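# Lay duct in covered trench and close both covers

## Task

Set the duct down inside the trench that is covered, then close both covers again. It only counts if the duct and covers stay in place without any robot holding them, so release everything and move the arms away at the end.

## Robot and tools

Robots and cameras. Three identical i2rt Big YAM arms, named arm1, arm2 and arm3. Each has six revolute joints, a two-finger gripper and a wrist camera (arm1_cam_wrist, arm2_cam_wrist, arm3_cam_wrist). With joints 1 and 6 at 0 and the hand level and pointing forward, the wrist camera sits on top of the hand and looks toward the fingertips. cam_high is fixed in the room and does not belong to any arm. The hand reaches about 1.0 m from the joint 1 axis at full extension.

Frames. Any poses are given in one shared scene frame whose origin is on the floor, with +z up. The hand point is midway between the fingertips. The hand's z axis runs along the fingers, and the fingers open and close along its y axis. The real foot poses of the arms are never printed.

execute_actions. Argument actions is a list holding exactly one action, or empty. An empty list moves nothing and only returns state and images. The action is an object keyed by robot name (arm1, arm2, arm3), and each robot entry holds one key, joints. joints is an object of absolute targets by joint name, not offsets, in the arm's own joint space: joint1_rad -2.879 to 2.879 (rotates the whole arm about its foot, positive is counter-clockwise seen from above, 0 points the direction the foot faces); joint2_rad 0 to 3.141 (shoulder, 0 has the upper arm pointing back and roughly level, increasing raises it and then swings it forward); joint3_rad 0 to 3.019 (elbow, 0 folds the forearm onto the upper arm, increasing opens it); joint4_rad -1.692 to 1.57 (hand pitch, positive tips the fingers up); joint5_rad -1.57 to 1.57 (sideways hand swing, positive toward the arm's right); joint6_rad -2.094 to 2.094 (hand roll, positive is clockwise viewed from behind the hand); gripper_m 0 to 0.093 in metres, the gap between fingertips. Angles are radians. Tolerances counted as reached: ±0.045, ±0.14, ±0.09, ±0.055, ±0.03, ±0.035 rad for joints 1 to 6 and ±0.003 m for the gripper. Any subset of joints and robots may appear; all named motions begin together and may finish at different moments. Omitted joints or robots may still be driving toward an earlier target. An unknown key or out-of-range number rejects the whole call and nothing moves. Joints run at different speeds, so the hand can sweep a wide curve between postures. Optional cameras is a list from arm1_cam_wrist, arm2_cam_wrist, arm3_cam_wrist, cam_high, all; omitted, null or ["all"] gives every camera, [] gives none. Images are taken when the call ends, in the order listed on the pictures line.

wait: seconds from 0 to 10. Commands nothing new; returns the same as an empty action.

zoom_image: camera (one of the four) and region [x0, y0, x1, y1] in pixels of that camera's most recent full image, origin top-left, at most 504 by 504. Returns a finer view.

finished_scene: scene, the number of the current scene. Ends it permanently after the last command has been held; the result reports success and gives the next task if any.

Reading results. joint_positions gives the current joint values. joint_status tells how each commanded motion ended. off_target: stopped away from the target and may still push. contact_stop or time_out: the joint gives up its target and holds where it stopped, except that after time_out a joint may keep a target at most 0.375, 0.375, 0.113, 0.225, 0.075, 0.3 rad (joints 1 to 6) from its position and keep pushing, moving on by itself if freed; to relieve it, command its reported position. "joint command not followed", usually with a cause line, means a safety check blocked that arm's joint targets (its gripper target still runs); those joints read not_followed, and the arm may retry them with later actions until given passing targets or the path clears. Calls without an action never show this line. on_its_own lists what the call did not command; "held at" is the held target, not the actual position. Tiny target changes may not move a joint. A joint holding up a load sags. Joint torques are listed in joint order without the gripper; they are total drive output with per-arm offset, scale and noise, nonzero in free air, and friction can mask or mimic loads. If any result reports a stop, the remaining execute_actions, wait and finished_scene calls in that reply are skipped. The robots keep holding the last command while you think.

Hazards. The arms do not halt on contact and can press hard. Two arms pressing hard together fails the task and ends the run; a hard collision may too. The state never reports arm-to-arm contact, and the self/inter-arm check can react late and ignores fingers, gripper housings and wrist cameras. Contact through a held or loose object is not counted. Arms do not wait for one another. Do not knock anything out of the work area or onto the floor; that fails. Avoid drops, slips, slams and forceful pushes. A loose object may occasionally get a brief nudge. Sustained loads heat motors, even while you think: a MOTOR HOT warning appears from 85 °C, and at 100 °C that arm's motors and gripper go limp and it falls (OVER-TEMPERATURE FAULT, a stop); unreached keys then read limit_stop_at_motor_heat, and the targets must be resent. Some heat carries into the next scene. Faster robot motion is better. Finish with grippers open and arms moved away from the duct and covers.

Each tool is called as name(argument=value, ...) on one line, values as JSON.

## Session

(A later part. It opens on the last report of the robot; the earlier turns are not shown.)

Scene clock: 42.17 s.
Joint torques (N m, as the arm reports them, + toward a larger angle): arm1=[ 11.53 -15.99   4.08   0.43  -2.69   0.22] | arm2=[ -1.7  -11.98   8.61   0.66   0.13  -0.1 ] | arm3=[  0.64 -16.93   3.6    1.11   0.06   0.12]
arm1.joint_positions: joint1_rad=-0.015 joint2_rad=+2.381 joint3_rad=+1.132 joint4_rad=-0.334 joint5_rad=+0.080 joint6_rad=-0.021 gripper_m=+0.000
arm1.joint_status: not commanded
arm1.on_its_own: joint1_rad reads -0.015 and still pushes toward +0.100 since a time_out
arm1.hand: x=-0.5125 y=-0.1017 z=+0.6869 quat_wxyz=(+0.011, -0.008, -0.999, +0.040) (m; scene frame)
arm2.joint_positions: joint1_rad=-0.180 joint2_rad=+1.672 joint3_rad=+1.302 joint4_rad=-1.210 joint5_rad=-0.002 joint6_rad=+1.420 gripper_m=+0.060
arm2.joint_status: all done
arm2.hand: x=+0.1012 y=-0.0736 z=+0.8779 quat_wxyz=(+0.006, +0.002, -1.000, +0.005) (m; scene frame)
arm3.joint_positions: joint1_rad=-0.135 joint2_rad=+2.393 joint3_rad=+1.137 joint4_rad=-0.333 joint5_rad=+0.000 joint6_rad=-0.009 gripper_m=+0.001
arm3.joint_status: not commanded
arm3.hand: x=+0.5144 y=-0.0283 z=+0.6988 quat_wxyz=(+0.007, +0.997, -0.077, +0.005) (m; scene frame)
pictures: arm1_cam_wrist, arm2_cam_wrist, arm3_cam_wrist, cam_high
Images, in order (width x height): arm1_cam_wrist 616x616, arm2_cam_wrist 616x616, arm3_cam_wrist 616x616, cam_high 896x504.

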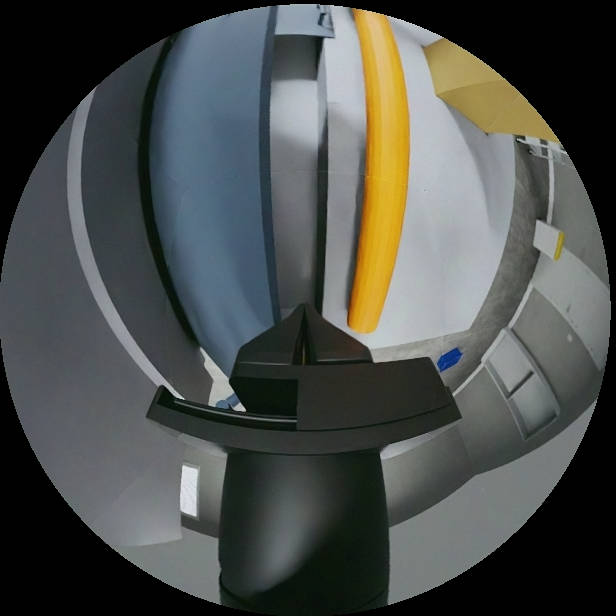

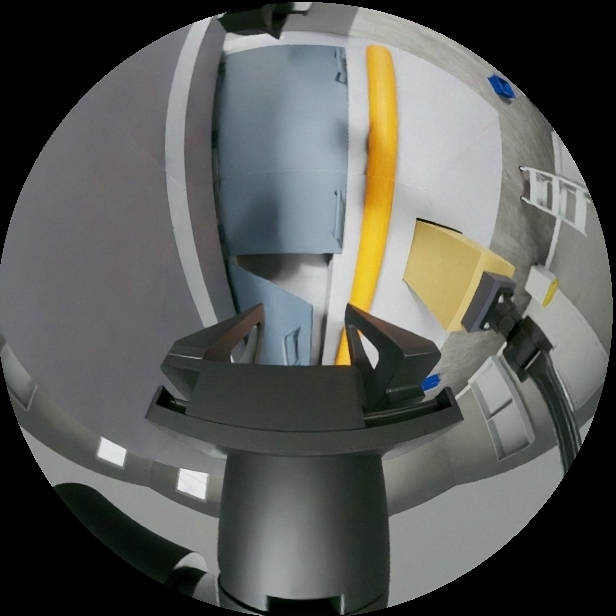

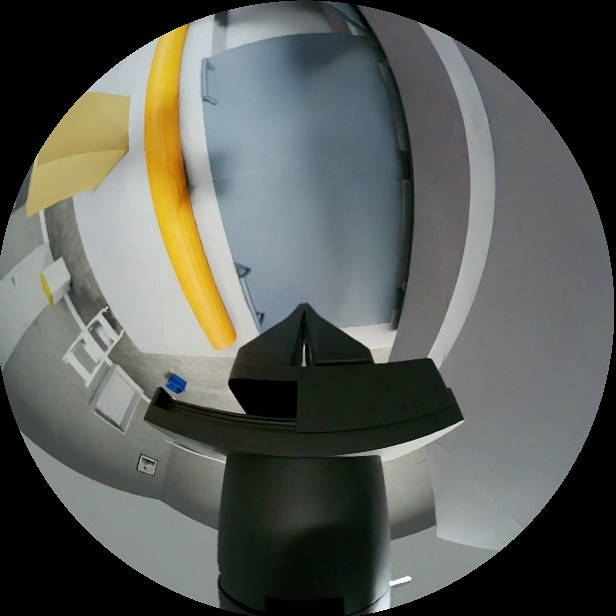

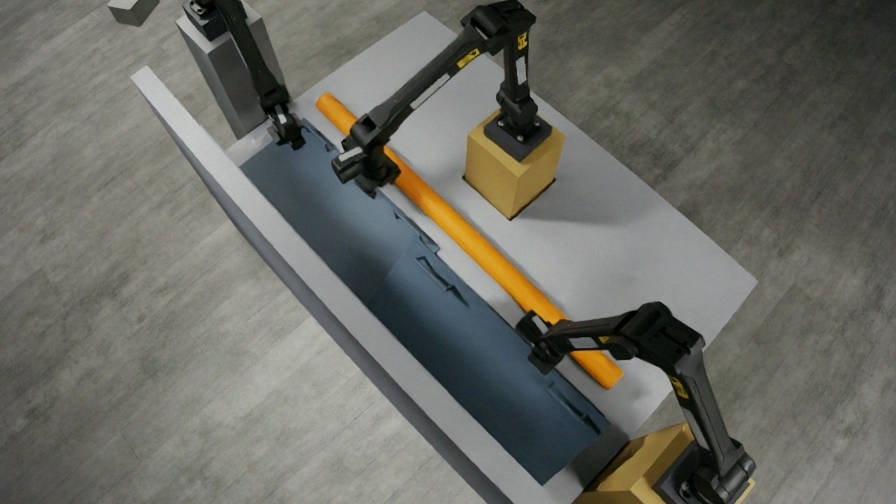

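execute_actions(actions=[{"arm3":{"joints":{"joint1_rad":0.3}},"arm2":{"joints":{"joint1_rad":-0.185,"joint2_rad":2.2,"joint3_rad":0.96,"joint4_rad":-0.3,"joint6_rad":1.41,"gripper_m":0.05}}}], cameras=[])

execute_actions(actions=[{"arm2":{"joints":{"joint2_rad":2.41,"joint4_rad":-0.10}}}], cameras=["arm2_cam_wrist"])

execute_actions(actions=[{"arm2":{"joints":{"gripper_m":0}}}], cameras=[])

execute_actions(actions=[{"arm2":{"joints":{"joint2_rad":2.15,"joint3_rad":1.0,"joint4_rad":-0.4}}}], cameras=[])

execute_actions(actions=[{"arm2":{"joints":{"joint2_rad":2.02,"joint3_rad":1.12,"joint4_rad":-0.62}}}], cameras=[])

execute_actions(actions=[{"arm2":{"joints":{"joint2_rad":2.08,"joint3_rad":1.4,"joint4_rad":-1.04}}}], cameras=[])

execute_actions(actions=[{"arm2":{"joints":{"joint2_rad":2.1,"joint3_rad":1.75,"joint4_rad":-1.42}}}], cameras=["cam_high","arm3_cam_wrist"])

Scene clock: 44.23 s.
Joint torques (N m, as the arm reports them, + toward a larger angle): arm1=[ 11.57 -15.95   4.13   0.44  -2.7    0.24] | arm2=[ -1.64 -15.42   3.49   0.75   0.13  -0.09] | arm3=[ -1.61 -16.93   3.45   1.12   0.14   0.12]
arm1.joint_positions: joint1_rad=-0.015 joint2_rad=+2.381 joint3_rad=+1.132 joint4_rad=-0.334 joint5_rad=+0.080 joint6_rad=-0.021 gripper_m=+0.000
arm1.joint_status: not commanded
arm1.on_its_own: joint1_rad reads -0.015 and still pushes toward +0.100 since a time_out
arm1.hand: x=-0.5125 y=-0.1017 z=+0.6869 quat_wxyz=(+0.011, -0.008, -0.999, +0.040) (m; scene frame)
arm2.joint_positions: joint1_rad=-0.180 joint2_rad=+2.205 joint3_rad=+0.953 joint4_rad=-0.310 joint5_rad=-0.002 joint6_rad=+1.420 gripper_m=+0.050
arm2.joint_status: all done
arm2.hand: x=+0.0898 y=-0.1323 z=+0.5482 quat_wxyz=(+0.004, +0.003, -1.000, -0.004) (m; scene frame)
arm3.joint_positions: joint1_rad=+0.313 joint2_rad=+2.393 joint3_rad=+1.140 joint4_rad=-0.333 joint5_rad=-0.002 joint6_rad=-0.008 gripper_m=+0.001
arm3.joint_status: all done
arm3.hand: x=+0.5252 y=-0.2329 z=+0.7016 quat_wxyz=(+0.005, +0.989, +0.146, +0.002) (m; scene frame)
pictures: none
No camera images: the call's "cameras" was empty. Leave "cameras" out to get every camera's image.

Scene clock: 45.10 s.
Joint torques (N m, as the arm reports them, + toward a larger angle): arm1=[ 11.59 -15.89   4.09   0.44  -2.69   0.24] | arm2=[ -1.61 -11.09  -0.33   0.09   0.22  -0.1 ] | arm3=[ -1.52 -16.94   3.47   1.11   0.15   0.11]
arm1.joint_positions: joint1_rad=-0.015 joint2_rad=+2.381 joint3_rad=+1.132 joint4_rad=-0.334 joint5_rad=+0.080 joint6_rad=-0.021 gripper_m=+0.000
arm1.joint_status: not commanded
arm1.on_its_own: joint1_rad reads -0.015 and still pushes toward +0.100 since a time_out
arm1.hand: x=-0.5125 y=-0.1017 z=+0.6869 quat_wxyz=(+0.011, -0.008, -0.999, +0.040) (m; scene frame)
arm2.joint_positions: joint1_rad=-0.180 joint2_rad=+2.359 joint3_rad=+0.986 joint4_rad=-0.088 joint5_rad=-0.004 joint6_rad=+1.420 gripper_m=+0.050
arm2.joint_status: all done
arm2.hand: x=+0.0916 y=-0.1148 z=+0.4919 quat_wxyz=(-0.002, +0.002, -0.999, -0.054) (m; scene frame)
arm3.joint_positions: joint1_rad=+0.313 joint2_rad=+2.393 joint3_rad=+1.140 joint4_rad=-0.333 joint5_rad=-0.002 joint6_rad=-0.008 gripper_m=+0.001
arm3.joint_status: not commanded
arm3.hand: x=+0.5252 y=-0.2329 z=+0.7016 quat_wxyz=(+0.005, +0.989, +0.146, +0.002) (m; scene frame)
pictures: arm2_cam_wrist
Images, in order (width x height): arm2_cam_wrist 616x616.

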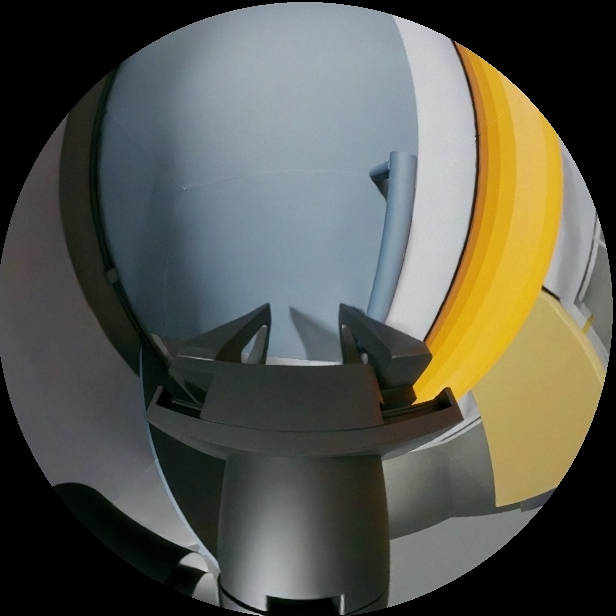

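Scene clock: 45.70 s.
Joint torques (N m, as the arm reports them, + toward a larger angle): arm1=[ 11.73 -15.87   4.1    0.44  -2.69   0.23] | arm2=[ -1.68 -12.38   1.17   0.09   0.15  -0.1 ] | arm3=[ -1.47 -16.96   3.49   1.1    0.14   0.11]
arm1.joint_positions: joint1_rad=-0.015 joint2_rad=+2.381 joint3_rad=+1.132 joint4_rad=-0.334 joint5_rad=+0.080 joint6_rad=-0.021 gripper_m=+0.000
arm1.joint_status: not commanded
arm1.on_its_own: joint1_rad reads -0.015 and still pushes toward +0.100 since a time_out
arm1.hand: x=-0.5125 y=-0.1017 z=+0.6869 quat_wxyz=(+0.011, -0.008, -0.999, +0.040) (m; scene frame)
arm2.joint_positions: joint1_rad=-0.180 joint2_rad=+2.379 joint3_rad=+0.964 joint4_rad=-0.090 joint5_rad=-0.002 joint6_rad=+1.419 gripper_m=+0.000
arm2.joint_status: all done
arm2.hand: x=+0.0884 y=-0.1372 z=+0.4818 quat_wxyz=(+0.001, +0.003, -0.999, -0.032) (m; scene frame)
arm3.joint_positions: joint1_rad=+0.313 joint2_rad=+2.393 joint3_rad=+1.140 joint4_rad=-0.333 joint5_rad=-0.002 joint6_rad=-0.008 gripper_m=+0.001
arm3.joint_status: not commanded
arm3.hand: x=+0.5252 y=-0.2329 z=+0.7016 quat_wxyz=(+0.005, +0.989, +0.146, +0.002) (m; scene frame)
pictures: none
No camera images: the call's "cameras" was empty. Leave "cameras" out to get every camera's image.

Scene clock: 46.80 s.
Joint torques (N m, as the arm reports them, + toward a larger angle): arm1=[ 11.38 -15.86   4.08   0.43  -2.69   0.23] | arm2=[ -1.66 -12.97   4.1    0.15   0.16  -0.09] | arm3=[ -1.47 -17.     3.5    1.11   0.15   0.11]
arm1.joint_positions: joint1_rad=-0.015 joint2_rad=+2.381 joint3_rad=+1.132 joint4_rad=-0.334 joint5_rad=+0.080 joint6_rad=-0.021 gripper_m=+0.000
arm1.joint_status: not commanded
arm1.on_its_own: joint1_rad reads -0.015 and still pushes toward +0.100 since a time_out
arm1.hand: x=-0.5125 y=-0.1017 z=+0.6869 quat_wxyz=(+0.011, -0.008, -0.999, +0.040) (m; scene frame)
arm2.joint_positions: joint1_rad=-0.180 joint2_rad=+2.123 joint3_rad=+0.999 joint4_rad=-0.391 joint5_rad=-0.002 joint6_rad=+1.419 gripper_m=+0.000
arm2.joint_status: all done
arm2.hand: x=+0.0951 y=-0.0980 z=+0.5888 quat_wxyz=(+0.001, +0.003, -1.000, -0.027) (m; scene frame)
arm3.joint_positions: joint1_rad=+0.313 joint2_rad=+2.393 joint3_rad=+1.140 joint4_rad=-0.333 joint5_rad=-0.002 joint6_rad=-0.008 gripper_m=+0.001
arm3.joint_status: not commanded
arm3.hand: x=+0.5252 y=-0.2329 z=+0.7016 quat_wxyz=(+0.005, +0.989, +0.146, +0.002) (m; scene frame)
pictures: none
No camera images: the call's "cameras" was empty. Leave "cameras" out to get every camera's image.

Scene clock: 47.80 s.
Joint torques (N m, as the arm reports them, + toward a larger angle): arm1=[ 11.7  -15.94   4.1    0.43  -2.7    0.23] | arm2=[ -1.68 -13.92   6.5    0.11   0.16  -0.1 ] | arm3=[ -1.51 -16.94   3.48   1.12   0.15   0.11]
arm1.joint_positions: joint1_rad=-0.015 joint2_rad=+2.381 joint3_rad=+1.132 joint4_rad=-0.334 joint5_rad=+0.080 joint6_rad=-0.021 gripper_m=+0.000
arm1.joint_status: not commanded
arm1.on_its_own: joint1_rad reads -0.015 and still pushes toward +0.100 since a time_out
arm1.hand: x=-0.5125 y=-0.1017 z=+0.6869 quat_wxyz=(+0.011, -0.008, -0.999, +0.040) (m; scene frame)
arm2.joint_positions: joint1_rad=-0.180 joint2_rad=+1.997 joint3_rad=+1.115 joint4_rad=-0.611 joint5_rad=-0.002 joint6_rad=+1.419 gripper_m=+0.000
arm2.joint_status: all done
arm2.hand: x=+0.1023 y=-0.0534 z=+0.6685 quat_wxyz=(+0.000, +0.003, -0.999, -0.038) (m; scene frame)
arm3.joint_positions: joint1_rad=+0.313 joint2_rad=+2.393 joint3_rad=+1.140 joint4_rad=-0.333 joint5_rad=-0.002 joint6_rad=-0.008 gripper_m=+0.001
arm3.joint_status: not commanded
arm3.hand: x=+0.5252 y=-0.2329 z=+0.7016 quat_wxyz=(+0.005, +0.989, +0.146, +0.002) (m; scene frame)
pictures: none
No camera images: the call's "cameras" was empty. Leave "cameras" out to get every camera's image.

Scene clock: 49.00 s.
Joint torques (N m, as the arm reports them, + toward a larger angle): arm1=[ 11.48 -15.84   4.04   0.39  -2.69   0.24] | arm2=[ -1.63 -17.51   8.02  -0.34   0.15  -0.07] | arm3=[ -1.44 -16.9    3.47   1.12   0.15   0.11]
arm1.joint_positions: joint1_rad=-0.015 joint2_rad=+2.381 joint3_rad=+1.132 joint4_rad=-0.334 joint5_rad=+0.080 joint6_rad=-0.021 gripper_m=+0.000
arm1.joint_status: not commanded
arm1.on_its_own: joint1_rad reads -0.015 and still pushes toward +0.100 since a time_out
arm1.hand: x=-0.5125 y=-0.1017 z=+0.6869 quat_wxyz=(+0.011, -0.008, -0.999, +0.040) (m; scene frame)
arm2.joint_positions: joint1_rad=-0.180 joint2_rad=+2.070 joint3_rad=+1.388 joint4_rad=-1.031 joint5_rad=-0.002 joint6_rad=+1.419 gripper_m=+0.000
arm2.joint_status: all done
arm2.hand: x=+0.1059 y=-0.0314 z=+0.7078 quat_wxyz=(+0.016, +0.003, -0.997, +0.071) (m; scene frame)
arm3.joint_positions: joint1_rad=+0.313 joint2_rad=+2.393 joint3_rad=+1.140 joint4_rad=-0.333 joint5_rad=-0.002 joint6_rad=-0.008 gripper_m=+0.001
arm3.joint_status: not commanded
arm3.hand: x=+0.5252 y=-0.2329 z=+0.7016 quat_wxyz=(+0.005, +0.989, +0.146, +0.002) (m; scene frame)
pictures: none
No camera images: the call's "cameras" was empty. Leave "cameras" out to get every camera's image.

Scene clock: 50.20 s.
Joint torques (N m, as the arm reports them, + toward a larger angle): arm1=[ 11.88 -15.91   4.07   0.37  -2.7    0.24] | arm2=[ -1.61 -18.86  10.38  -0.43   0.15  -0.07] | arm3=[ -1.48 -16.96   3.47   1.12   0.15   0.11]
arm1.joint_positions: joint1_rad=-0.015 joint2_rad=+2.381 joint3_rad=+1.132 joint4_rad=-0.334 joint5_rad=+0.080 joint6_rad=-0.021 gripper_m=+0.000
arm1.joint_status: not commanded
arm1.on_its_own: joint1_rad reads -0.015 and still pushes toward +0.100 since a time_out
arm1.hand: x=-0.5125 y=-0.1017 z=+0.6869 quat_wxyz=(+0.011, -0.008, -0.999, +0.040) (m; scene frame)
arm2.joint_positions: joint1_rad=-0.180 joint2_rad=+2.082 joint3_rad=+1.728 joint4_rad=-1.411 joint5_rad=-0.002 joint6_rad=+1.419 gripper_m=+0.000
arm2.joint_status: all done
arm2.hand: x=+0.1145 y=+0.0213 z=+0.8151 quat_wxyz=(+0.020, +0.003, -0.995, +0.096) (m; scene frame)
arm3.joint_positions: joint1_rad=+0.313 joint2_rad=+2.393 joint3_rad=+1.140 joint4_rad=-0.333 joint5_rad=-0.002 joint6_rad=-0.008 gripper_m=+0.001
arm3.joint_status: not commanded
arm3.hand: x=+0.5252 y=-0.2329 z=+0.7016 quat_wxyz=(+0.005, +0.989, +0.146, +0.002) (m; scene frame)
pictures: arm3_cam_wrist, cam_high
Images, in order (width x height): arm3_cam_wrist 616x616, cam_high 896x504.

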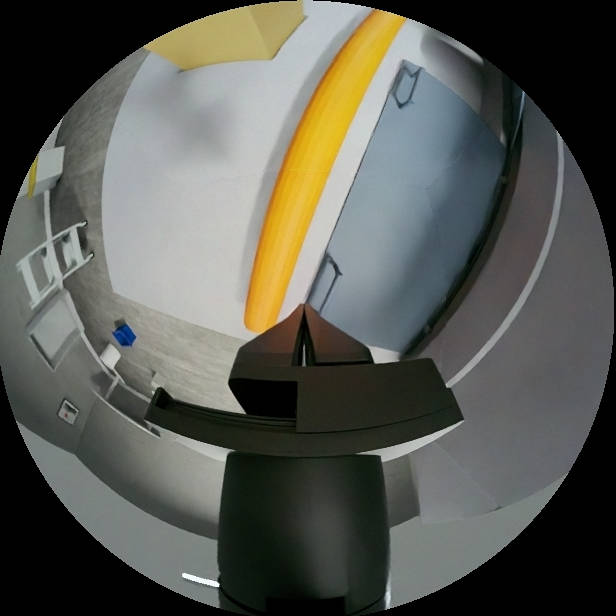

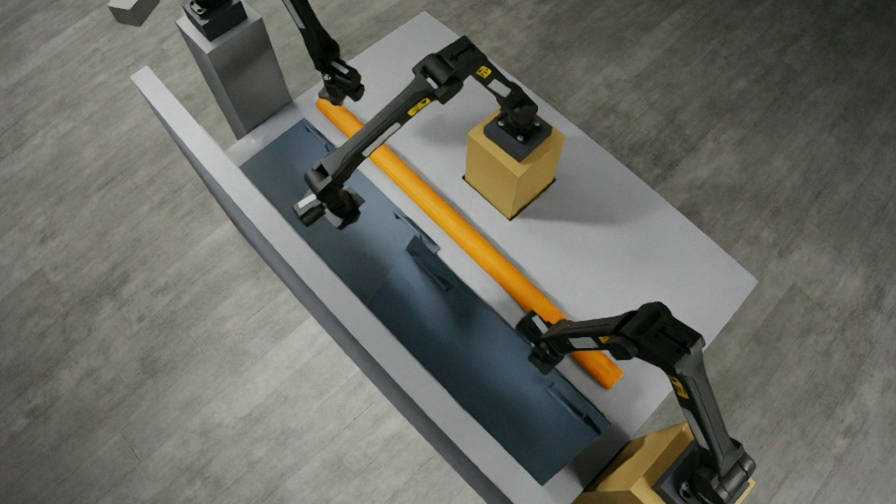

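execute_actions(actions=[{"arm2":{"joints":{"joint1_rad":-0.28,"joint2_rad":2.25,"joint3_rad":0.95,"joint4_rad":-0.28,"joint6_rad":1.3,"gripper_m":0.06}}}], cameras=[])

execute_actions(actions=[{"arm2":{"joints":{"joint2_rad":2.44,"joint3_rad":0.95,"joint4_rad":-0.13}}}], cameras=["arm2_cam_wrist"])

Scene clock: 52.13 s.
Joint torques (N m, as the arm reports them, + toward a larger angle): arm1=[ 11.72 -15.96   4.07   0.43  -2.69   0.24] | arm2=[ -0.23 -15.16   2.46   0.67   0.06  -0.1 ] | arm3=[ -1.46 -16.96   3.46   1.12   0.15   0.11]
arm1.joint_positions: joint1_rad=-0.015 joint2_rad=+2.381 joint3_rad=+1.132 joint4_rad=-0.334 joint5_rad=+0.080 joint6_rad=-0.021 gripper_m=+0.000
arm1.joint_status: not commanded
arm1.on_its_own: joint1_rad reads -0.015 and still pushes toward +0.100 since a time_out
arm1.hand: x=-0.5125 y=-0.1017 z=+0.6869 quat_wxyz=(+0.011, -0.008, -0.999, +0.040) (m; scene frame)
arm2.joint_positions: joint1_rad=-0.291 joint2_rad=+2.254 joint3_rad=+0.948 joint4_rad=-0.290 joint5_rad=+0.000 joint6_rad=+1.311 gripper_m=+0.060
arm2.joint_status: all done
arm2.hand: x=+0.1324 y=-0.1563 z=+0.5282 quat_wxyz=(+0.007, +0.001, -1.000, +0.012) (m; scene frame)
arm3.joint_positions: joint1_rad=+0.313 joint2_rad=+2.393 joint3_rad=+1.140 joint4_rad=-0.333 joint5_rad=-0.002 joint6_rad=-0.008 gripper_m=+0.001
arm3.joint_status: not commanded
arm3.hand: x=+0.5252 y=-0.2329 z=+0.7016 quat_wxyz=(+0.005, +0.989, +0.146, +0.002) (m; scene frame)
pictures: none
No camera images: the call's "cameras" was empty. Leave "cameras" out to get every camera's image.

Scene clock: 53.10 s.
Joint torques (N m, as the arm reports them, + toward a larger angle): arm1=[ 11.8  -15.81   4.04   0.39  -2.7    0.24] | arm2=[ -0.25 -11.55   0.88   0.52   0.08  -0.1 ] | arm3=[ -1.45 -16.99   3.47   1.1    0.14   0.11]
arm1.joint_positions: joint1_rad=-0.015 joint2_rad=+2.381 joint3_rad=+1.132 joint4_rad=-0.334 joint5_rad=+0.080 joint6_rad=-0.021 gripper_m=+0.000
arm1.joint_status: not commanded
arm1.on_its_own: joint1_rad reads -0.015 and still pushes toward +0.100 since a time_out
arm1.hand: x=-0.5125 y=-0.1017 z=+0.6869 quat_wxyz=(+0.011, -0.008, -0.999, +0.040) (m; scene frame)
arm2.joint_positions: joint1_rad=-0.291 joint2_rad=+2.404 joint3_rad=+0.953 joint4_rad=-0.133 joint5_rad=-0.001 joint6_rad=+1.311 gripper_m=+0.060
arm2.joint_status: all done
arm2.hand: x=+0.1270 y=-0.1733 z=+0.4713 quat_wxyz=(+0.006, +0.001, -1.000, +0.007) (m; scene frame)
arm3.joint_positions: joint1_rad=+0.313 joint2_rad=+2.393 joint3_rad=+1.140 joint4_rad=-0.333 joint5_rad=-0.002 joint6_rad=-0.008 gripper_m=+0.001
arm3.joint_status: not commanded
arm3.hand: x=+0.5252 y=-0.2329 z=+0.7016 quat_wxyz=(+0.005, +0.989, +0.146, +0.002) (m; scene frame)
pictures: arm2_cam_wrist
Images, in order (width x height): arm2_cam_wrist 616x616.

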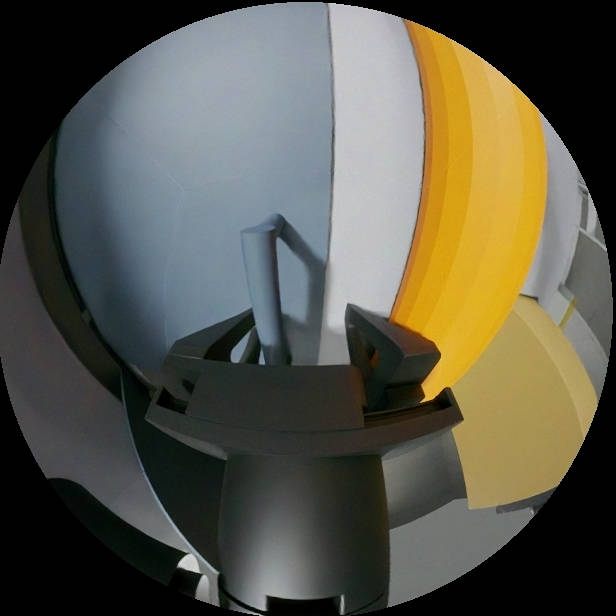

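Handle between the fingers.

execute_actions(actions=[{"arm2":{"joints":{"gripper_m":0}}}], cameras=[])

execute_actions(actions=[{"arm2":{"joints":{"joint2_rad":2.15,"joint3_rad":1.0,"joint4_rad":-0.4}}}], cameras=[])

execute_actions(actions=[{"arm2":{"joints":{"joint2_rad":2.02,"joint3_rad":1.12,"joint4_rad":-0.62}}}], cameras=[])

execute_actions(actions=[{"arm2":{"joints":{"joint2_rad":2.08,"joint3_rad":1.4,"joint4_rad":-1.04}}}], cameras=[])

execute_actions(actions=[{"arm2":{"joints":{"joint2_rad":2.1,"joint3_rad":1.75,"joint4_rad":-1.42}}}], cameras=["cam_high","arm3_cam_wrist"])

Scene clock: 53.97 s.
Joint torques (N m, as the arm reports them, + toward a larger angle): arm1=[ 11.74 -16.01   4.07   0.4   -2.69   0.24] | arm2=[ -0.56 -12.07  -0.72  -0.1    0.26  -0.13] | arm3=[ -1.45 -16.95   3.49   1.12   0.14   0.11]
arm1.joint_positions: joint1_rad=-0.015 joint2_rad=+2.381 joint3_rad=+1.132 joint4_rad=-0.334 joint5_rad=+0.080 joint6_rad=-0.021 gripper_m=+0.000
arm1.joint_status: not commanded
arm1.on_its_own: joint1_rad reads -0.015 and still pushes toward +0.100 since a time_out
arm1.hand: x=-0.5125 y=-0.1017 z=+0.6869 quat_wxyz=(+0.011, -0.008, -0.999, +0.040) (m; scene frame)
arm2.joint_positions: joint1_rad=-0.287 joint2_rad=+2.404 joint3_rad=+0.973 joint4_rad=-0.117 joint5_rad=-0.005 joint6_rad=+1.313 gripper_m=+0.007
arm2.joint_status: gripper_m off_target (ended at +0.007, target +0.000)
arm2.hand: x=+0.1291 y=-0.1568 z=+0.4722 quat_wxyz=(+0.004, +0.002, -1.000, -0.011) (m; scene frame)
arm3.joint_positions: joint1_rad=+0.313 joint2_rad=+2.393 joint3_rad=+1.140 joint4_rad=-0.333 joint5_rad=-0.002 joint6_rad=-0.008 gripper_m=+0.001
arm3.joint_status: not commanded
arm3.hand: x=+0.5252 y=-0.2329 z=+0.7016 quat_wxyz=(+0.005, +0.989, +0.146, +0.002) (m; scene frame)
pictures: none
No camera images: the call's "cameras" was empty. Leave "cameras" out to get every camera's image.

Scene clock: 55.23 s.
Joint torques (N m, as the arm reports them, + toward a larger angle): arm1=[ 11.85 -15.8    4.08   0.41  -2.69   0.23] | arm2=[ -1.56 -22.56   3.22  -0.54  -0.05  -0.22] | arm3=[ -1.53 -16.9    3.48   1.12   0.14   0.11]
arm1.joint_positions: joint1_rad=-0.015 joint2_rad=+2.381 joint3_rad=+1.132 joint4_rad=-0.334 joint5_rad=+0.080 joint6_rad=-0.021 gripper_m=+0.000
arm1.joint_status: not commanded
arm1.on_its_own: joint1_rad reads -0.015 and still pushes toward +0.100 since a time_out
arm1.hand: x=-0.5125 y=-0.1017 z=+0.6869 quat_wxyz=(+0.011, -0.008, -0.999, +0.040) (m; scene frame)
arm2.joint_positions: joint1_rad=-0.276 joint2_rad=+2.237 joint3_rad=+0.995 joint4_rad=-0.380 joint5_rad=+0.003 joint6_rad=+1.323 gripper_m=+0.007
arm2.joint_status: all done
arm2.hand: x=+0.1299 y=-0.1431 z=+0.5405 quat_wxyz=(+0.009, +0.003, -1.000, +0.026) (m; scene frame)
arm3.joint_positions: joint1_rad=+0.313 joint2_rad=+2.393 joint3_rad=+1.140 joint4_rad=-0.333 joint5_rad=-0.002 joint6_rad=-0.008 gripper_m=+0.001
arm3.joint_status: not commanded
arm3.hand: x=+0.5252 y=-0.2329 z=+0.7016 quat_wxyz=(+0.005, +0.989, +0.146, +0.002) (m; scene frame)
pictures: none
No camera images: the call's "cameras" was empty. Leave "cameras" out to get every camera's image.

Scene clock: 56.30 s.
Joint torques (N m, as the arm reports them, + toward a larger angle): arm1=[ 11.58 -15.86   4.12   0.45  -2.7    0.24] | arm2=[ -2.39 -25.07   9.16  -0.7    0.26  -0.33] | arm3=[ -1.45 -16.94   3.48   1.11   0.14   0.11]
arm1.joint_positions: joint1_rad=-0.015 joint2_rad=+2.381 joint3_rad=+1.132 joint4_rad=-0.334 joint5_rad=+0.080 joint6_rad=-0.021 gripper_m=+0.000
arm1.joint_status: not commanded
arm1.on_its_own: joint1_rad reads -0.015 and still pushes toward +0.100 since a time_out
arm1.hand: x=-0.5125 y=-0.1017 z=+0.6869 quat_wxyz=(+0.011, -0.008, -0.999, +0.040) (m; scene frame)
arm2.joint_positions: joint1_rad=-0.266 joint2_rad=+2.134 joint3_rad=+1.063 joint4_rad=-0.598 joint5_rad=-0.005 joint6_rad=+1.334 gripper_m=+0.007
arm2.joint_status: all done
arm2.hand: x=+0.1296 y=-0.1215 z=+0.5959 quat_wxyz=(+0.018, +0.002, -0.999, +0.048) (m; scene frame)
arm3.joint_positions: joint1_rad=+0.313 joint2_rad=+2.393 joint3_rad=+1.140 joint4_rad=-0.333 joint5_rad=-0.002 joint6_rad=-0.008 gripper_m=+0.001
arm3.joint_status: not commanded
arm3.hand: x=+0.5252 y=-0.2329 z=+0.7016 quat_wxyz=(+0.005, +0.989, +0.146, +0.002) (m; scene frame)
pictures: none
No camera images: the call's "cameras" was empty. Leave "cameras" out to get every camera's image.

Scene clock: 58.70 s.
Joint torques (N m, as the arm reports them, + toward a larger angle): arm1=[ 11.57 -15.9    3.99   0.35  -2.68   0.23] | arm2=[ -3.96 -25.4   14.5   -1.23  -0.16  -0.59] | arm3=[ -1.54 -16.97   3.47   1.12   0.14   0.11]
arm1.joint_positions: joint1_rad=-0.015 joint2_rad=+2.381 joint3_rad=+1.132 joint4_rad=-0.334 joint5_rad=+0.080 joint6_rad=-0.021 gripper_m=+0.000
arm1.joint_status: not commanded
arm1.on_its_own: joint1_rad reads -0.015 and still pushes toward +0.100 since a time_out
arm1.hand: x=-0.5125 y=-0.1017 z=+0.6869 quat_wxyz=(+0.011, -0.008, -0.999, +0.040) (m; scene frame)
arm2.joint_positions: joint1_rad=-0.250 joint2_rad=+2.174 joint3_rad=+1.294 joint4_rad=-1.018 joint5_rad=+0.005 joint6_rad=+1.363 gripper_m=+0.007
arm2.joint_status: joint3_rad time_out (moved +0.230 of +0.337); the others done
arm2.on_its_own: joint3_rad reads +1.294 and still pushes toward +1.400 since a time_out
arm2.hand: x=+0.1282 y=-0.1043 z=+0.6381 quat_wxyz=(+0.036, -0.003, -0.986, +0.160) (m; scene frame)
arm3.joint_positions: joint1_rad=+0.313 joint2_rad=+2.393 joint3_rad=+1.140 joint4_rad=-0.333 joint5_rad=-0.002 joint6_rad=-0.008 gripper_m=+0.001
arm3.joint_status: not commanded
arm3.hand: x=+0.5252 y=-0.2329 z=+0.7016 quat_wxyz=(+0.005, +0.989, +0.146, +0.002) (m; scene frame)
pictures: none
No camera images: the call's "cameras" was empty. Leave "cameras" out to get every camera's image.

not run: a stop came earlier in this reply.

execute_actions(actions=[{"arm2":{"joints":{"joint1_rad":-0.22,"joint2_rad":2.0,"joint3_rad":1.45,"joint4_rad":-1.2}}}], cameras=[])

execute_actions(actions=[{"arm2":{"joints":{"joint2_rad":2.05,"joint3_rad":1.7,"joint4_rad":-1.42}}}], cameras=["cam_high"])

Scene clock: 60.87 s.
Joint torques (N m, as the arm reports them, + toward a larger angle): arm1=[ 11.46 -15.79   4.04   0.4   -2.71   0.22] | arm2=[  0.13 -30.77  12.33  -3.22  -0.6   -0.69] | arm3=[ -1.45 -16.91   3.5    1.11   0.15   0.11]
arm1.joint_positions: joint1_rad=-0.015 joint2_rad=+2.381 joint3_rad=+1.132 joint4_rad=-0.334 joint5_rad=+0.080 joint6_rad=-0.021 gripper_m=+0.000
arm1.joint_status: not commanded
arm1.on_its_own: joint1_rad reads -0.015 and still pushes toward +0.100 since a time_out
arm1.hand: x=-0.5125 y=-0.1017 z=+0.6869 quat_wxyz=(+0.011, -0.008, -0.999, +0.040) (m; scene frame)
arm2.joint_positions: joint1_rad=-0.234 joint2_rad=+2.148 joint3_rad=+1.377 joint4_rad=-1.128 joint5_rad=+0.016 joint6_rad=+1.373 gripper_m=+0.007
arm2.joint_status: joint2_rad time_out (moved -0.025 of -0.174); joint4_rad time_out (moved -0.110 of -0.182); the others done
arm2.on_its_own: joint2_rad reads +2.148 and still pushes toward +2.000 since a time_out; joint4_rad reads -1.128 and still pushes toward -1.200 since a time_out
arm2.hand: x=+0.1279 y=-0.0801 z=+0.6732 quat_wxyz=(+0.029, +0.001, -0.986, +0.162) (m; scene frame)
arm3.joint_positions: joint1_rad=+0.313 joint2_rad=+2.393 joint3_rad=+1.140 joint4_rad=-0.333 joint5_rad=-0.002 joint6_rad=-0.008 gripper_m=+0.001
arm3.joint_status: not commanded
arm3.hand: x=+0.5252 y=-0.2329 z=+0.7016 quat_wxyz=(+0.005, +0.989, +0.146, +0.002) (m; scene frame)
pictures: none
No camera images: the call's "cameras" was empty. Leave "cameras" out to get every camera's image.

not run: a stop came earlier in this reply.

execute_actions(actions=[{"arm2":{"joints":{"joint2_rad":2.1,"joint3_rad":1.7,"joint4_rad":-1.4}}}], cameras=["cam_high"])

Scene clock: 63.30 s.
Joint torques (N m, as the arm reports them, + toward a larger angle): arm1=[ 11.63 -15.96   4.09   0.51  -2.7    0.24] | arm2=[ -1.32 -28.39  15.98  -1.87  -0.5   -0.89] | arm3=[ -1.5  -16.88   3.48   1.1    0.14   0.11]
arm1.joint_positions: joint1_rad=-0.015 joint2_rad=+2.381 joint3_rad=+1.132 joint4_rad=-0.334 joint5_rad=+0.080 joint6_rad=-0.021 gripper_m=+0.000
arm1.joint_status: not commanded
arm1.on_its_own: joint1_rad reads -0.015 and still pushes toward +0.100 since a time_out
arm1.hand: x=-0.5125 y=-0.1017 z=+0.6869 quat_wxyz=(+0.011, -0.008, -0.999, +0.040) (m; scene frame)
arm2.joint_positions: joint1_rad=-0.218 joint2_rad=+2.202 joint3_rad=+1.596 joint4_rad=-1.366 joint5_rad=+0.013 joint6_rad=+1.394 gripper_m=+0.007
arm2.joint_status: joint3_rad time_out (moved +0.218 of +0.323); the others done
arm2.on_its_own: joint3_rad reads +1.596 and still pushes toward +1.700 since a time_out
arm2.hand: x=+0.1273 y=-0.0415 z=+0.7136 quat_wxyz=(+0.034, -0.001, -0.980, +0.198) (m; scene frame)
arm3.joint_positions: joint1_rad=+0.313 joint2_rad=+2.393 joint3_rad=+1.140 joint4_rad=-0.333 joint5_rad=-0.002 joint6_rad=-0.008 gripper_m=+0.001
arm3.joint_status: not commanded
arm3.hand: x=+0.5252 y=-0.2329 z=+0.7016 quat_wxyz=(+0.005, +0.989, +0.146, +0.002) (m; scene frame)
pictures: cam_high
Images, in order (width x height): cam_high 896x504.

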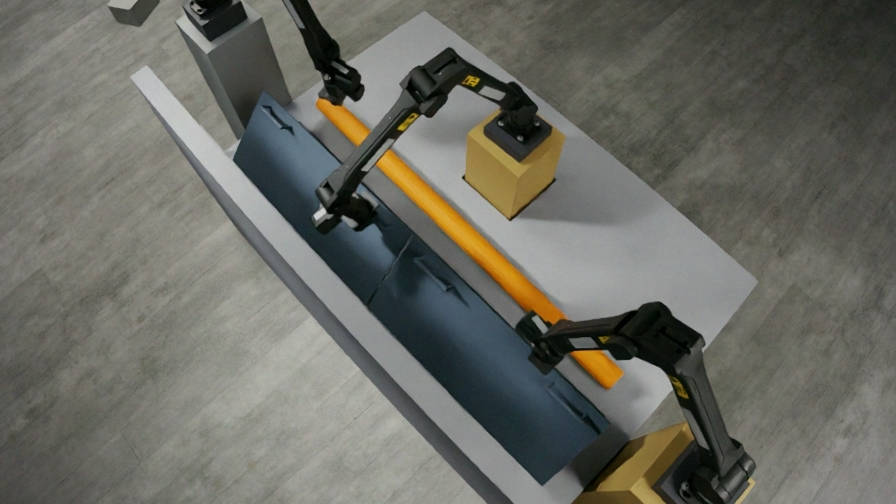

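execute_actions(actions=[{"arm3":{"joints":{"joint2_rad":2.45,"joint4_rad":-0.28}},"arm2":{"joints":{"joint2_rad":2.1,"joint3_rad":1.85,"joint4_rad":-1.5}}}], cameras=[])

execute_actions(actions=[{"arm3":{"joints":{"joint1_rad":-0.2}}}], cameras=["cam_high","arm3_cam_wrist"])

Scene clock: 65.70 s.
Joint torques (N m, as the arm reports them, + toward a larger angle): arm1=[ 11.68 -16.09   4.01   0.46  -2.69   0.24] | arm2=[ -2.26 -31.33  17.36  -2.5   -0.23  -0.95] | arm3=[ -1.48 -16.4    3.17   1.22   0.15   0.11]
arm1.joint_positions: joint1_rad=-0.015 joint2_rad=+2.381 joint3_rad=+1.132 joint4_rad=-0.334 joint5_rad=+0.080 joint6_rad=-0.021 gripper_m=+0.000
arm1.joint_status: not commanded
arm1.on_its_own: joint1_rad reads -0.015 and still pushes toward +0.100 since a time_out
arm1.hand: x=-0.5125 y=-0.1017 z=+0.6869 quat_wxyz=(+0.011, -0.008, -0.999, +0.040) (m; scene frame)
arm2.joint_positions: joint1_rad=-0.208 joint2_rad=+2.224 joint3_rad=+1.735 joint4_rad=-1.448 joint5_rad=+0.007 joint6_rad=+1.399 gripper_m=+0.007
arm2.joint_status: joint3_rad time_out (moved +0.140 of +0.254); the others done
arm2.on_its_own: joint3_rad reads +1.735 and still pushes toward +1.848 since a time_out
arm2.hand: x=+0.1277 y=-0.0035 z=+0.7424 quat_wxyz=(+0.032, +0.000, -0.983, +0.180) (m; scene frame)
arm3.joint_positions: joint1_rad=+0.313 joint2_rad=+2.438 joint3_rad=+1.140 joint4_rad=-0.296 joint5_rad=-0.002 joint6_rad=-0.008 gripper_m=+0.001
arm3.joint_status: all done
arm3.hand: x=+0.5338 y=-0.2305 z=+0.6819 quat_wxyz=(+0.005, +0.989, +0.146, +0.006) (m; scene frame)
pictures: none
No camera images: the call's "cameras" was empty. Leave "cameras" out to get every camera's image.

not run: a stop came earlier in this reply.

execute_actions(actions=[{"arm3":{"joints":{"joint1_rad":-0.2}}}], cameras=["cam_high","arm3_cam_wrist"])

Scene clock: 68.37 s.
Joint torques (N m, as the arm reports them, + toward a larger angle): arm1=[ 11.65 -15.87   4.09   0.43  -2.69   0.23] | arm2=[ -2.73 -31.79  14.38  -3.11  -0.03  -0.97] | arm3=[-12.69 -13.93   3.86   1.18   1.47   0.2 ]
arm1.joint_positions: joint1_rad=-0.015 joint2_rad=+2.381 joint3_rad=+1.132 joint4_rad=-0.334 joint5_rad=+0.080 joint6_rad=-0.021 gripper_m=+0.000
arm1.joint_status: not commanded
arm1.on_its_own: joint1_rad reads -0.015 and still pushes toward +0.100 since a time_out
arm1.hand: x=-0.5125 y=-0.1017 z=+0.6869 quat_wxyz=(+0.011, -0.008, -0.999, +0.040) (m; scene frame)
arm2.joint_positions: joint1_rad=-0.202 joint2_rad=+2.224 joint3_rad=+1.773 joint4_rad=-1.430 joint5_rad=+0.002 joint6_rad=+1.401 gripper_m=+0.007
arm2.joint_status: not commanded
arm2.on_its_own: joint4_rad reads -1.430 and still pushes toward -1.500 since a time_out
arm2.hand: x=+0.1273 y=+0.0163 z=+0.7504 quat_wxyz=(+0.029, +0.001, -0.988, +0.153) (m; scene frame)
arm3.joint_positions: joint1_rad=-0.032 joint2_rad=+2.409 joint3_rad=+1.133 joint4_rad=-0.294 joint5_rad=-0.035 joint6_rad=-0.017 gripper_m=+0.001
arm3.joint_status: joint1_rad time_out (moved -0.346 of -0.513)
arm3.on_its_own: joint1_rad reads -0.032 and still pushes toward -0.200 since a time_out
arm3.hand: x=+0.5079 y=-0.0813 z=+0.6924 quat_wxyz=(+0.024, +0.999, -0.022, -0.006) (m; scene frame)
pictures: arm3_cam_wrist, cam_high
Images, in order (width x height): arm3_cam_wrist 616x616, cam_high 896x504.

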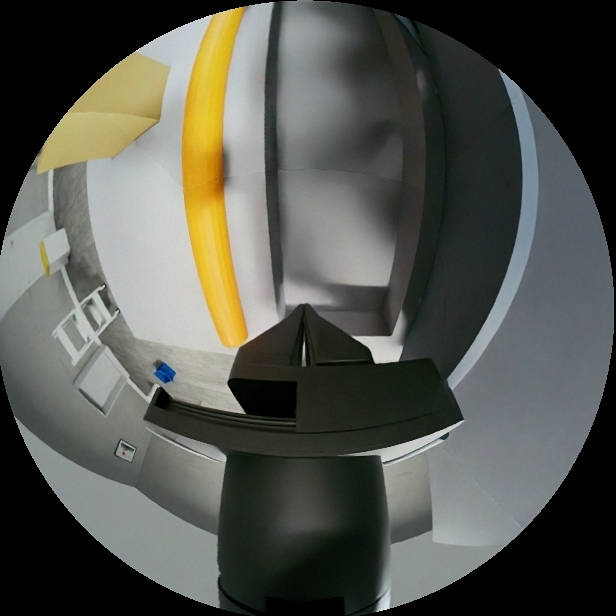

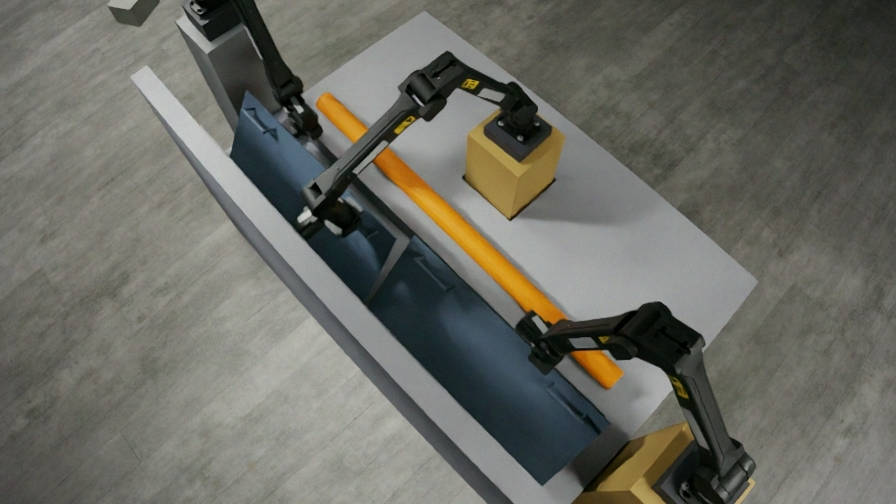

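execute_actions(actions=[{"arm2":{"joints":{"gripper_m":0.06,"joint3_rad":1.77,"joint4_rad":-1.43}}}], cameras=[])

execute_actions(actions=[{"arm2":{"joints":{"joint2_rad":1.7,"joint3_rad":1.3,"joint4_rad":-1.2}}}])

Scene clock: 69.43 s.
Joint torques (N m, as the arm reports them, + toward a larger angle): arm1=[ 11.71 -15.79   4.04   0.37  -2.7    0.23] | arm2=[ -2.18 -17.37   8.58   0.36   0.01  -0.11] | arm3=[-12.67 -13.9    3.85   1.18   1.67   0.22]
arm1.joint_positions: joint1_rad=-0.015 joint2_rad=+2.381 joint3_rad=+1.132 joint4_rad=-0.334 joint5_rad=+0.080 joint6_rad=-0.021 gripper_m=+0.000
arm1.joint_status: not commanded
arm1.on_its_own: joint1_rad reads -0.015 and still pushes toward +0.100 since a time_out
arm1.hand: x=-0.5125 y=-0.1017 z=+0.6869 quat_wxyz=(+0.011, -0.008, -0.999, +0.040) (m; scene frame)
arm2.joint_positions: joint1_rad=-0.208 joint2_rad=+2.066 joint3_rad=+1.771 joint4_rad=-1.439 joint5_rad=+0.001 joint6_rad=+1.311 gripper_m=+0.060
arm2.joint_status: all done
arm2.hand: x=+0.1331 y=+0.0282 z=+0.8388 quat_wxyz=(+0.021, +0.043, -0.996, +0.080) (m; scene frame)
arm3.joint_positions: joint1_rad=-0.032 joint2_rad=+2.409 joint3_rad=+1.133 joint4_rad=-0.294 joint5_rad=-0.040 joint6_rad=-0.018 gripper_m=+0.001
arm3.joint_status: not commanded
arm3.on_its_own: joint1_rad reads -0.032 and still pushes toward -0.200 since a time_out
arm3.hand: x=+0.5079 y=-0.0821 z=+0.6924 quat_wxyz=(+0.026, +0.999, -0.021, -0.006) (m; scene frame)
pictures: none
No camera images: the call's "cameras" was empty. Leave "cameras" out to get every camera's image.

Scene clock: 70.70 s.
Joint torques (N m, as the arm reports them, + toward a larger angle): arm1=[ 11.65 -15.83   4.01   0.41  -2.69   0.24] | arm2=[ -2.23 -12.33   8.78   0.69   0.    -0.1 ] | arm3=[-12.67 -13.93   3.85   1.18   1.67   0.22]
arm1.joint_positions: joint1_rad=-0.015 joint2_rad=+2.381 joint3_rad=+1.132 joint4_rad=-0.334 joint5_rad=+0.080 joint6_rad=-0.021 gripper_m=+0.000
arm1.joint_status: not commanded
arm1.on_its_own: joint1_rad reads -0.015 and still pushes toward +0.100 since a time_out
arm1.hand: x=-0.5125 y=-0.1017 z=+0.6869 quat_wxyz=(+0.011, -0.008, -0.999, +0.040) (m; scene frame)
arm2.joint_positions: joint1_rad=-0.208 joint2_rad=+1.676 joint3_rad=+1.300 joint4_rad=-1.210 joint5_rad=+0.001 joint6_rad=+1.310 gripper_m=+0.060
arm2.joint_status: all done
arm2.hand: x=+0.1149 y=-0.0766 z=+0.8753 quat_wxyz=(+0.005, +0.043, -0.999, +0.008) (m; scene frame)
arm3.joint_positions: joint1_rad=-0.032 joint2_rad=+2.409 joint3_rad=+1.133 joint4_rad=-0.294 joint5_rad=-0.040 joint6_rad=-0.018 gripper_m=+0.001
arm3.joint_status: not commanded
arm3.on_its_own: joint1_rad reads -0.032 and still pushes toward -0.200 since a time_out
arm3.hand: x=+0.5079 y=-0.0821 z=+0.6924 quat_wxyz=(+0.026, +0.999, -0.021, -0.006) (m; scene frame)
pictures: arm1_cam_wrist, arm2_cam_wrist, arm3_cam_wrist, cam_high
Images, in order (width x height): arm1_cam_wrist 616x616, arm2_cam_wrist 616x616, arm3_cam_wrist 616x616, cam_high 896x504.

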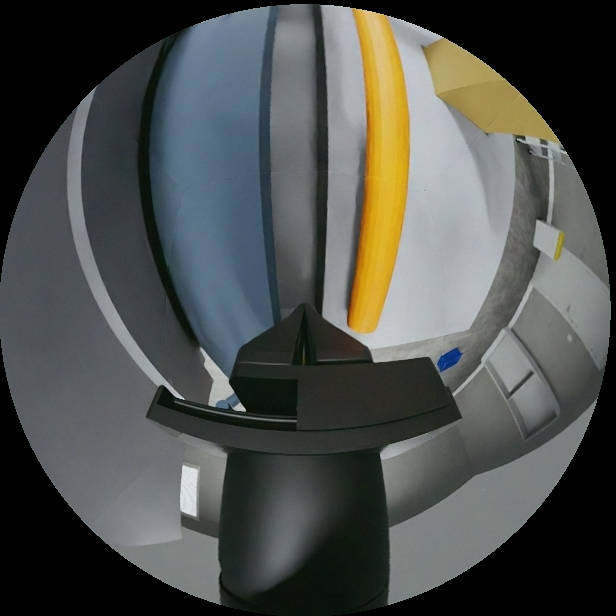

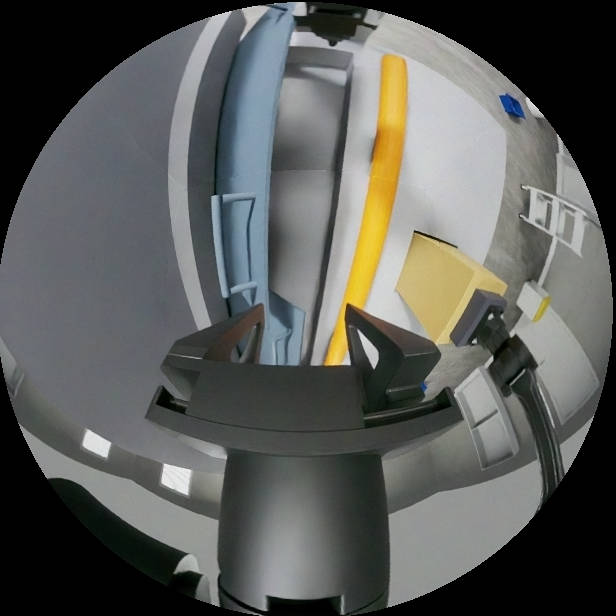

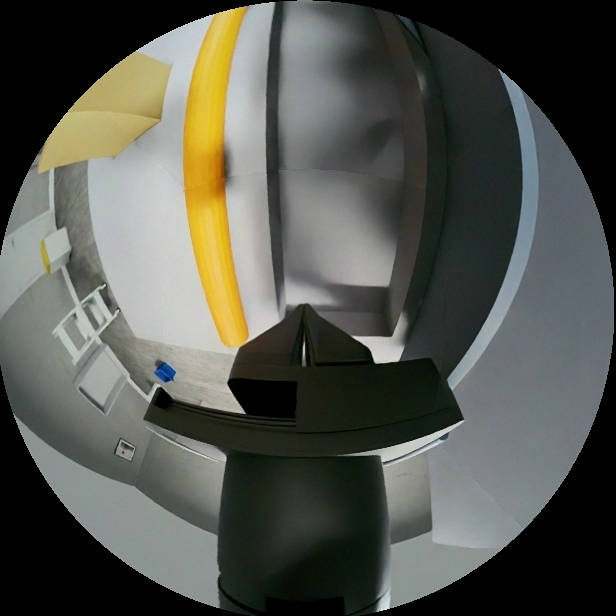

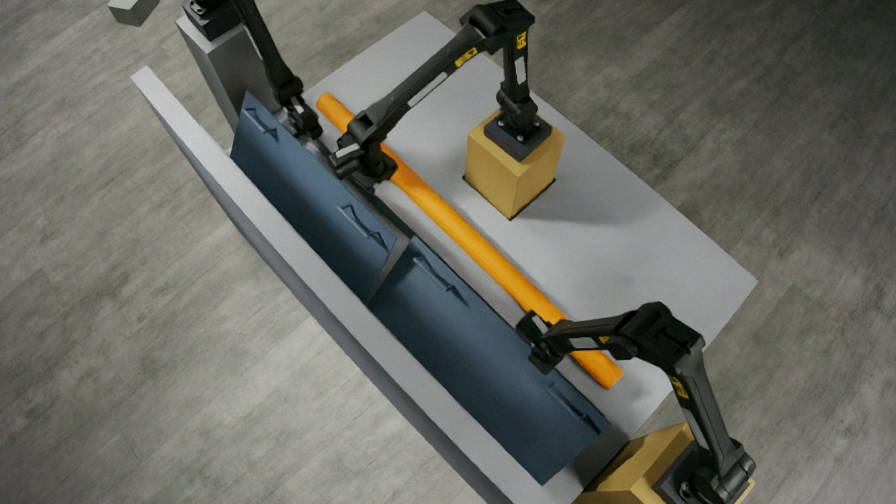

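execute_actions(actions=[{"arm2":{"joints":{"joint1_rad":0.0,"joint2_rad":2.15,"joint3_rad":0.75,"joint4_rad":-0.15,"joint6_rad":1.57,"gripper_m":0.09}}}], cameras=["arm2_cam_wrist"])

Scene clock: 72.53 s.
Joint torques (N m, as the arm reports them, + toward a larger angle): arm1=[  1.51 -16.74   3.81   0.22   0.01   0.15] | arm2=[ -0.32 -13.11   1.52   0.71  -0.01   0.01] | arm3=[-12.7  -13.88   3.84   1.17   1.67   0.22]
arm1.joint_positions: joint1_rad=+0.095 joint2_rad=+2.390 joint3_rad=+1.136 joint4_rad=-0.328 joint5_rad=-0.001 joint6_rad=-0.013 gripper_m=+0.000
arm1.joint_status: not commanded
arm1.on_its_own: joint1_rad moved +0.110 to your old target +0.100
arm1.hand: x=-0.5127 y=-0.0370 z=+0.6826 quat_wxyz=(+0.010, +0.043, -0.999, -0.001) (m; scene frame)
arm2.joint_positions: joint1_rad=-0.010 joint2_rad=+2.156 joint3_rad=+0.749 joint4_rad=-0.160 joint5_rad=+0.002 joint6_rad=+1.569 gripper_m=+0.090
arm2.joint_status: all done
arm2.hand: x=+0.0206 y=-0.1993 z=+0.5482 quat_wxyz=(+0.003, +0.013, -1.000, -0.002) (m; scene frame)
arm3.joint_positions: joint1_rad=-0.032 joint2_rad=+2.409 joint3_rad=+1.133 joint4_rad=-0.294 joint5_rad=-0.040 joint6_rad=-0.018 gripper_m=+0.001
arm3.joint_status: not commanded
arm3.on_its_own: joint1_rad reads -0.032 and still pushes toward -0.200 since a time_out
arm3.hand: x=+0.5079 y=-0.0821 z=+0.6924 quat_wxyz=(+0.026, +0.999, -0.021, -0.006) (m; scene frame)
pictures: arm2_cam_wrist
Images, in order (width x height): arm2_cam_wrist 616x616.

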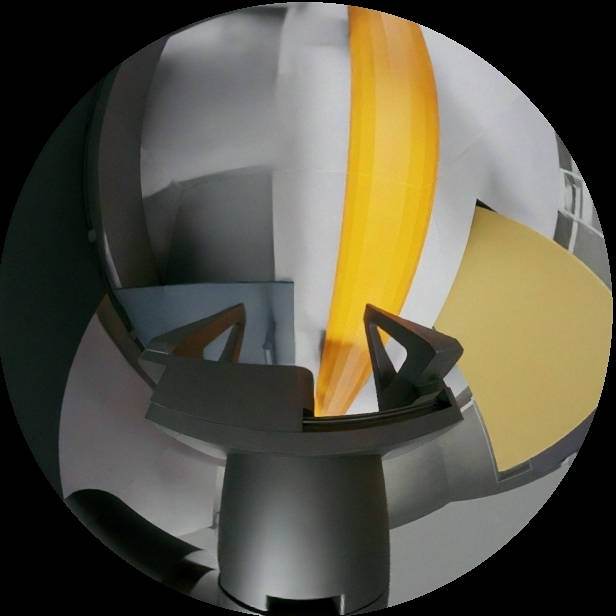

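execute_actions(actions=[{"arm1":{"joints":{"joint1_rad":-0.3}},"arm2":{"joints":{"joint1_rad":0.347,"joint2_rad":2.25,"joint3_rad":1.0,"joint4_rad":-0.32,"joint6_rad":1.9,"gripper_m":0.06}}}], cameras=[])

execute_actions(actions=[{"arm2":{"joints":{"joint2_rad":2.42,"joint3_rad":1.0,"joint4_rad":-0.15}},"arm1":{"joints":{"joint2_rad":2.45,"joint4_rad":-0.27}}}], cameras=["arm2_cam_wrist","cam_high"])

Scene clock: 74.17 s.
Joint torques (N m, as the arm reports them, + toward a larger angle): arm1=[  0.77 -16.82   3.61   0.28  -0.06   0.14] | arm2=[ -2.28 -14.31   2.83   0.01   0.06   0.1 ] | arm3=[-12.7  -13.96   3.83   1.16   1.67   0.22]
arm1.joint_positions: joint1_rad=-0.296 joint2_rad=+2.390 joint3_rad=+1.138 joint4_rad=-0.328 joint5_rad=+0.001 joint6_rad=-0.011 gripper_m=+0.000
arm1.joint_status: all done
arm1.hand: x=-0.5337 y=-0.2157 z=+0.6829 quat_wxyz=(+0.009, -0.154, -0.988, +0.000) (m; scene frame)
arm2.joint_positions: joint1_rad=+0.359 joint2_rad=+2.235 joint3_rad=+1.003 joint4_rad=-0.311 joint5_rad=+0.000 joint6_rad=+1.889 gripper_m=+0.060
arm2.joint_status: all done
arm2.hand: x=-0.1407 y=-0.1414 z=+0.5444 quat_wxyz=(+0.009, +0.037, -0.999, -0.012) (m; scene frame)
arm3.joint_positions: joint1_rad=-0.032 joint2_rad=+2.409 joint3_rad=+1.133 joint4_rad=-0.294 joint5_rad=-0.040 joint6_rad=-0.018 gripper_m=+0.001
arm3.joint_status: not commanded
arm3.on_its_own: joint1_rad reads -0.032 and still pushes toward -0.200 since a time_out
arm3.hand: x=+0.5079 y=-0.0821 z=+0.6924 quat_wxyz=(+0.026, +0.999, -0.021, -0.006) (m; scene frame)
pictures: none
No camera images: the call's "cameras" was empty. Leave "cameras" out to get every camera's image.

Scene clock: 75.10 s.
Joint torques (N m, as the arm reports them, + toward a larger angle): arm1=[  0.62 -17.22   3.19   0.48  -0.06   0.13] | arm2=[ -2.27 -14.65   1.62   0.68   0.06   0.11] | arm3=[-12.66 -13.9    3.84   1.18   1.67   0.23]
arm1.joint_positions: joint1_rad=-0.296 joint2_rad=+2.447 joint3_rad=+1.138 joint4_rad=-0.284 joint5_rad=+0.001 joint6_rad=-0.011 gripper_m=+0.000
arm1.joint_status: all done
arm1.hand: x=-0.5458 y=-0.2117 z=+0.6583 quat_wxyz=(+0.015, -0.154, -0.988, -0.001) (m; scene frame)
arm2.joint_positions: joint1_rad=+0.359 joint2_rad=+2.412 joint3_rad=+0.997 joint4_rad=-0.158 joint5_rad=+0.000 joint6_rad=+1.890 gripper_m=+0.060
arm2.joint_status: all done
arm2.hand: x=-0.1282 y=-0.1731 z=+0.4726 quat_wxyz=(+0.004, +0.037, -0.999, +0.001) (m; scene frame)
arm3.joint_positions: joint1_rad=-0.032 joint2_rad=+2.409 joint3_rad=+1.133 joint4_rad=-0.294 joint5_rad=-0.040 joint6_rad=-0.018 gripper_m=+0.001
arm3.joint_status: not commanded
arm3.on_its_own: joint1_rad reads -0.032 and still pushes toward -0.200 since a time_out
arm3.hand: x=+0.5079 y=-0.0821 z=+0.6924 quat_wxyz=(+0.026, +0.999, -0.021, -0.006) (m; scene frame)
pictures: arm2_cam_wrist, cam_high
Images, in order (width x height): arm2_cam_wrist 616x616, cam_high 896x504.

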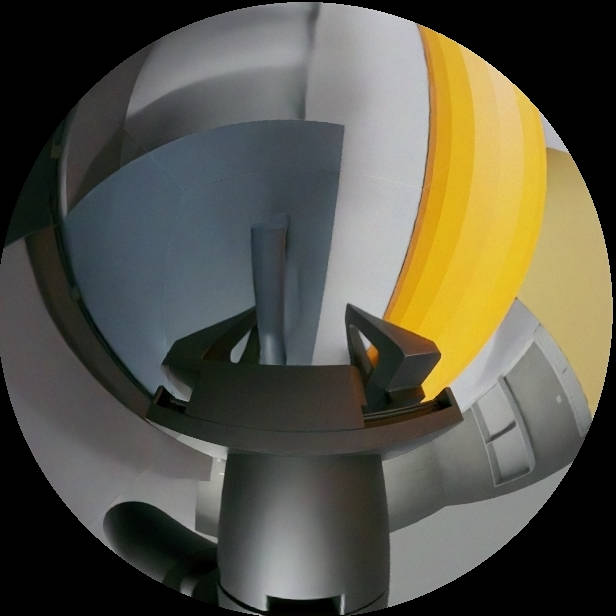

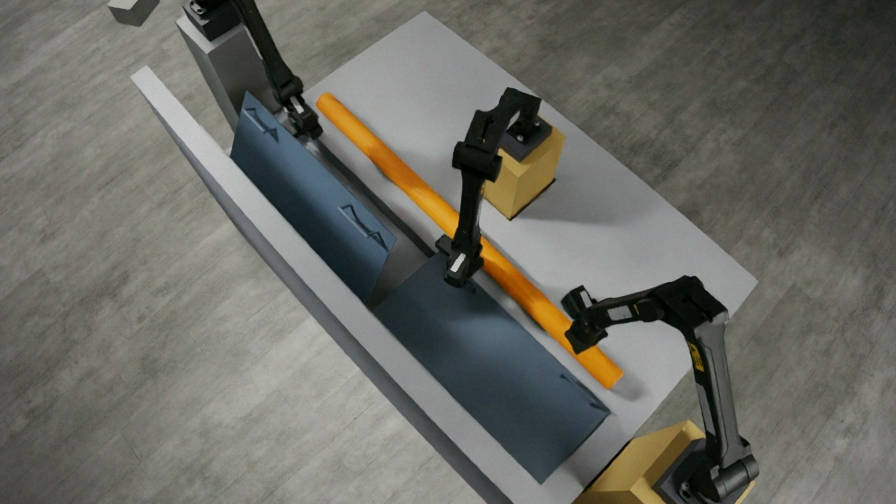

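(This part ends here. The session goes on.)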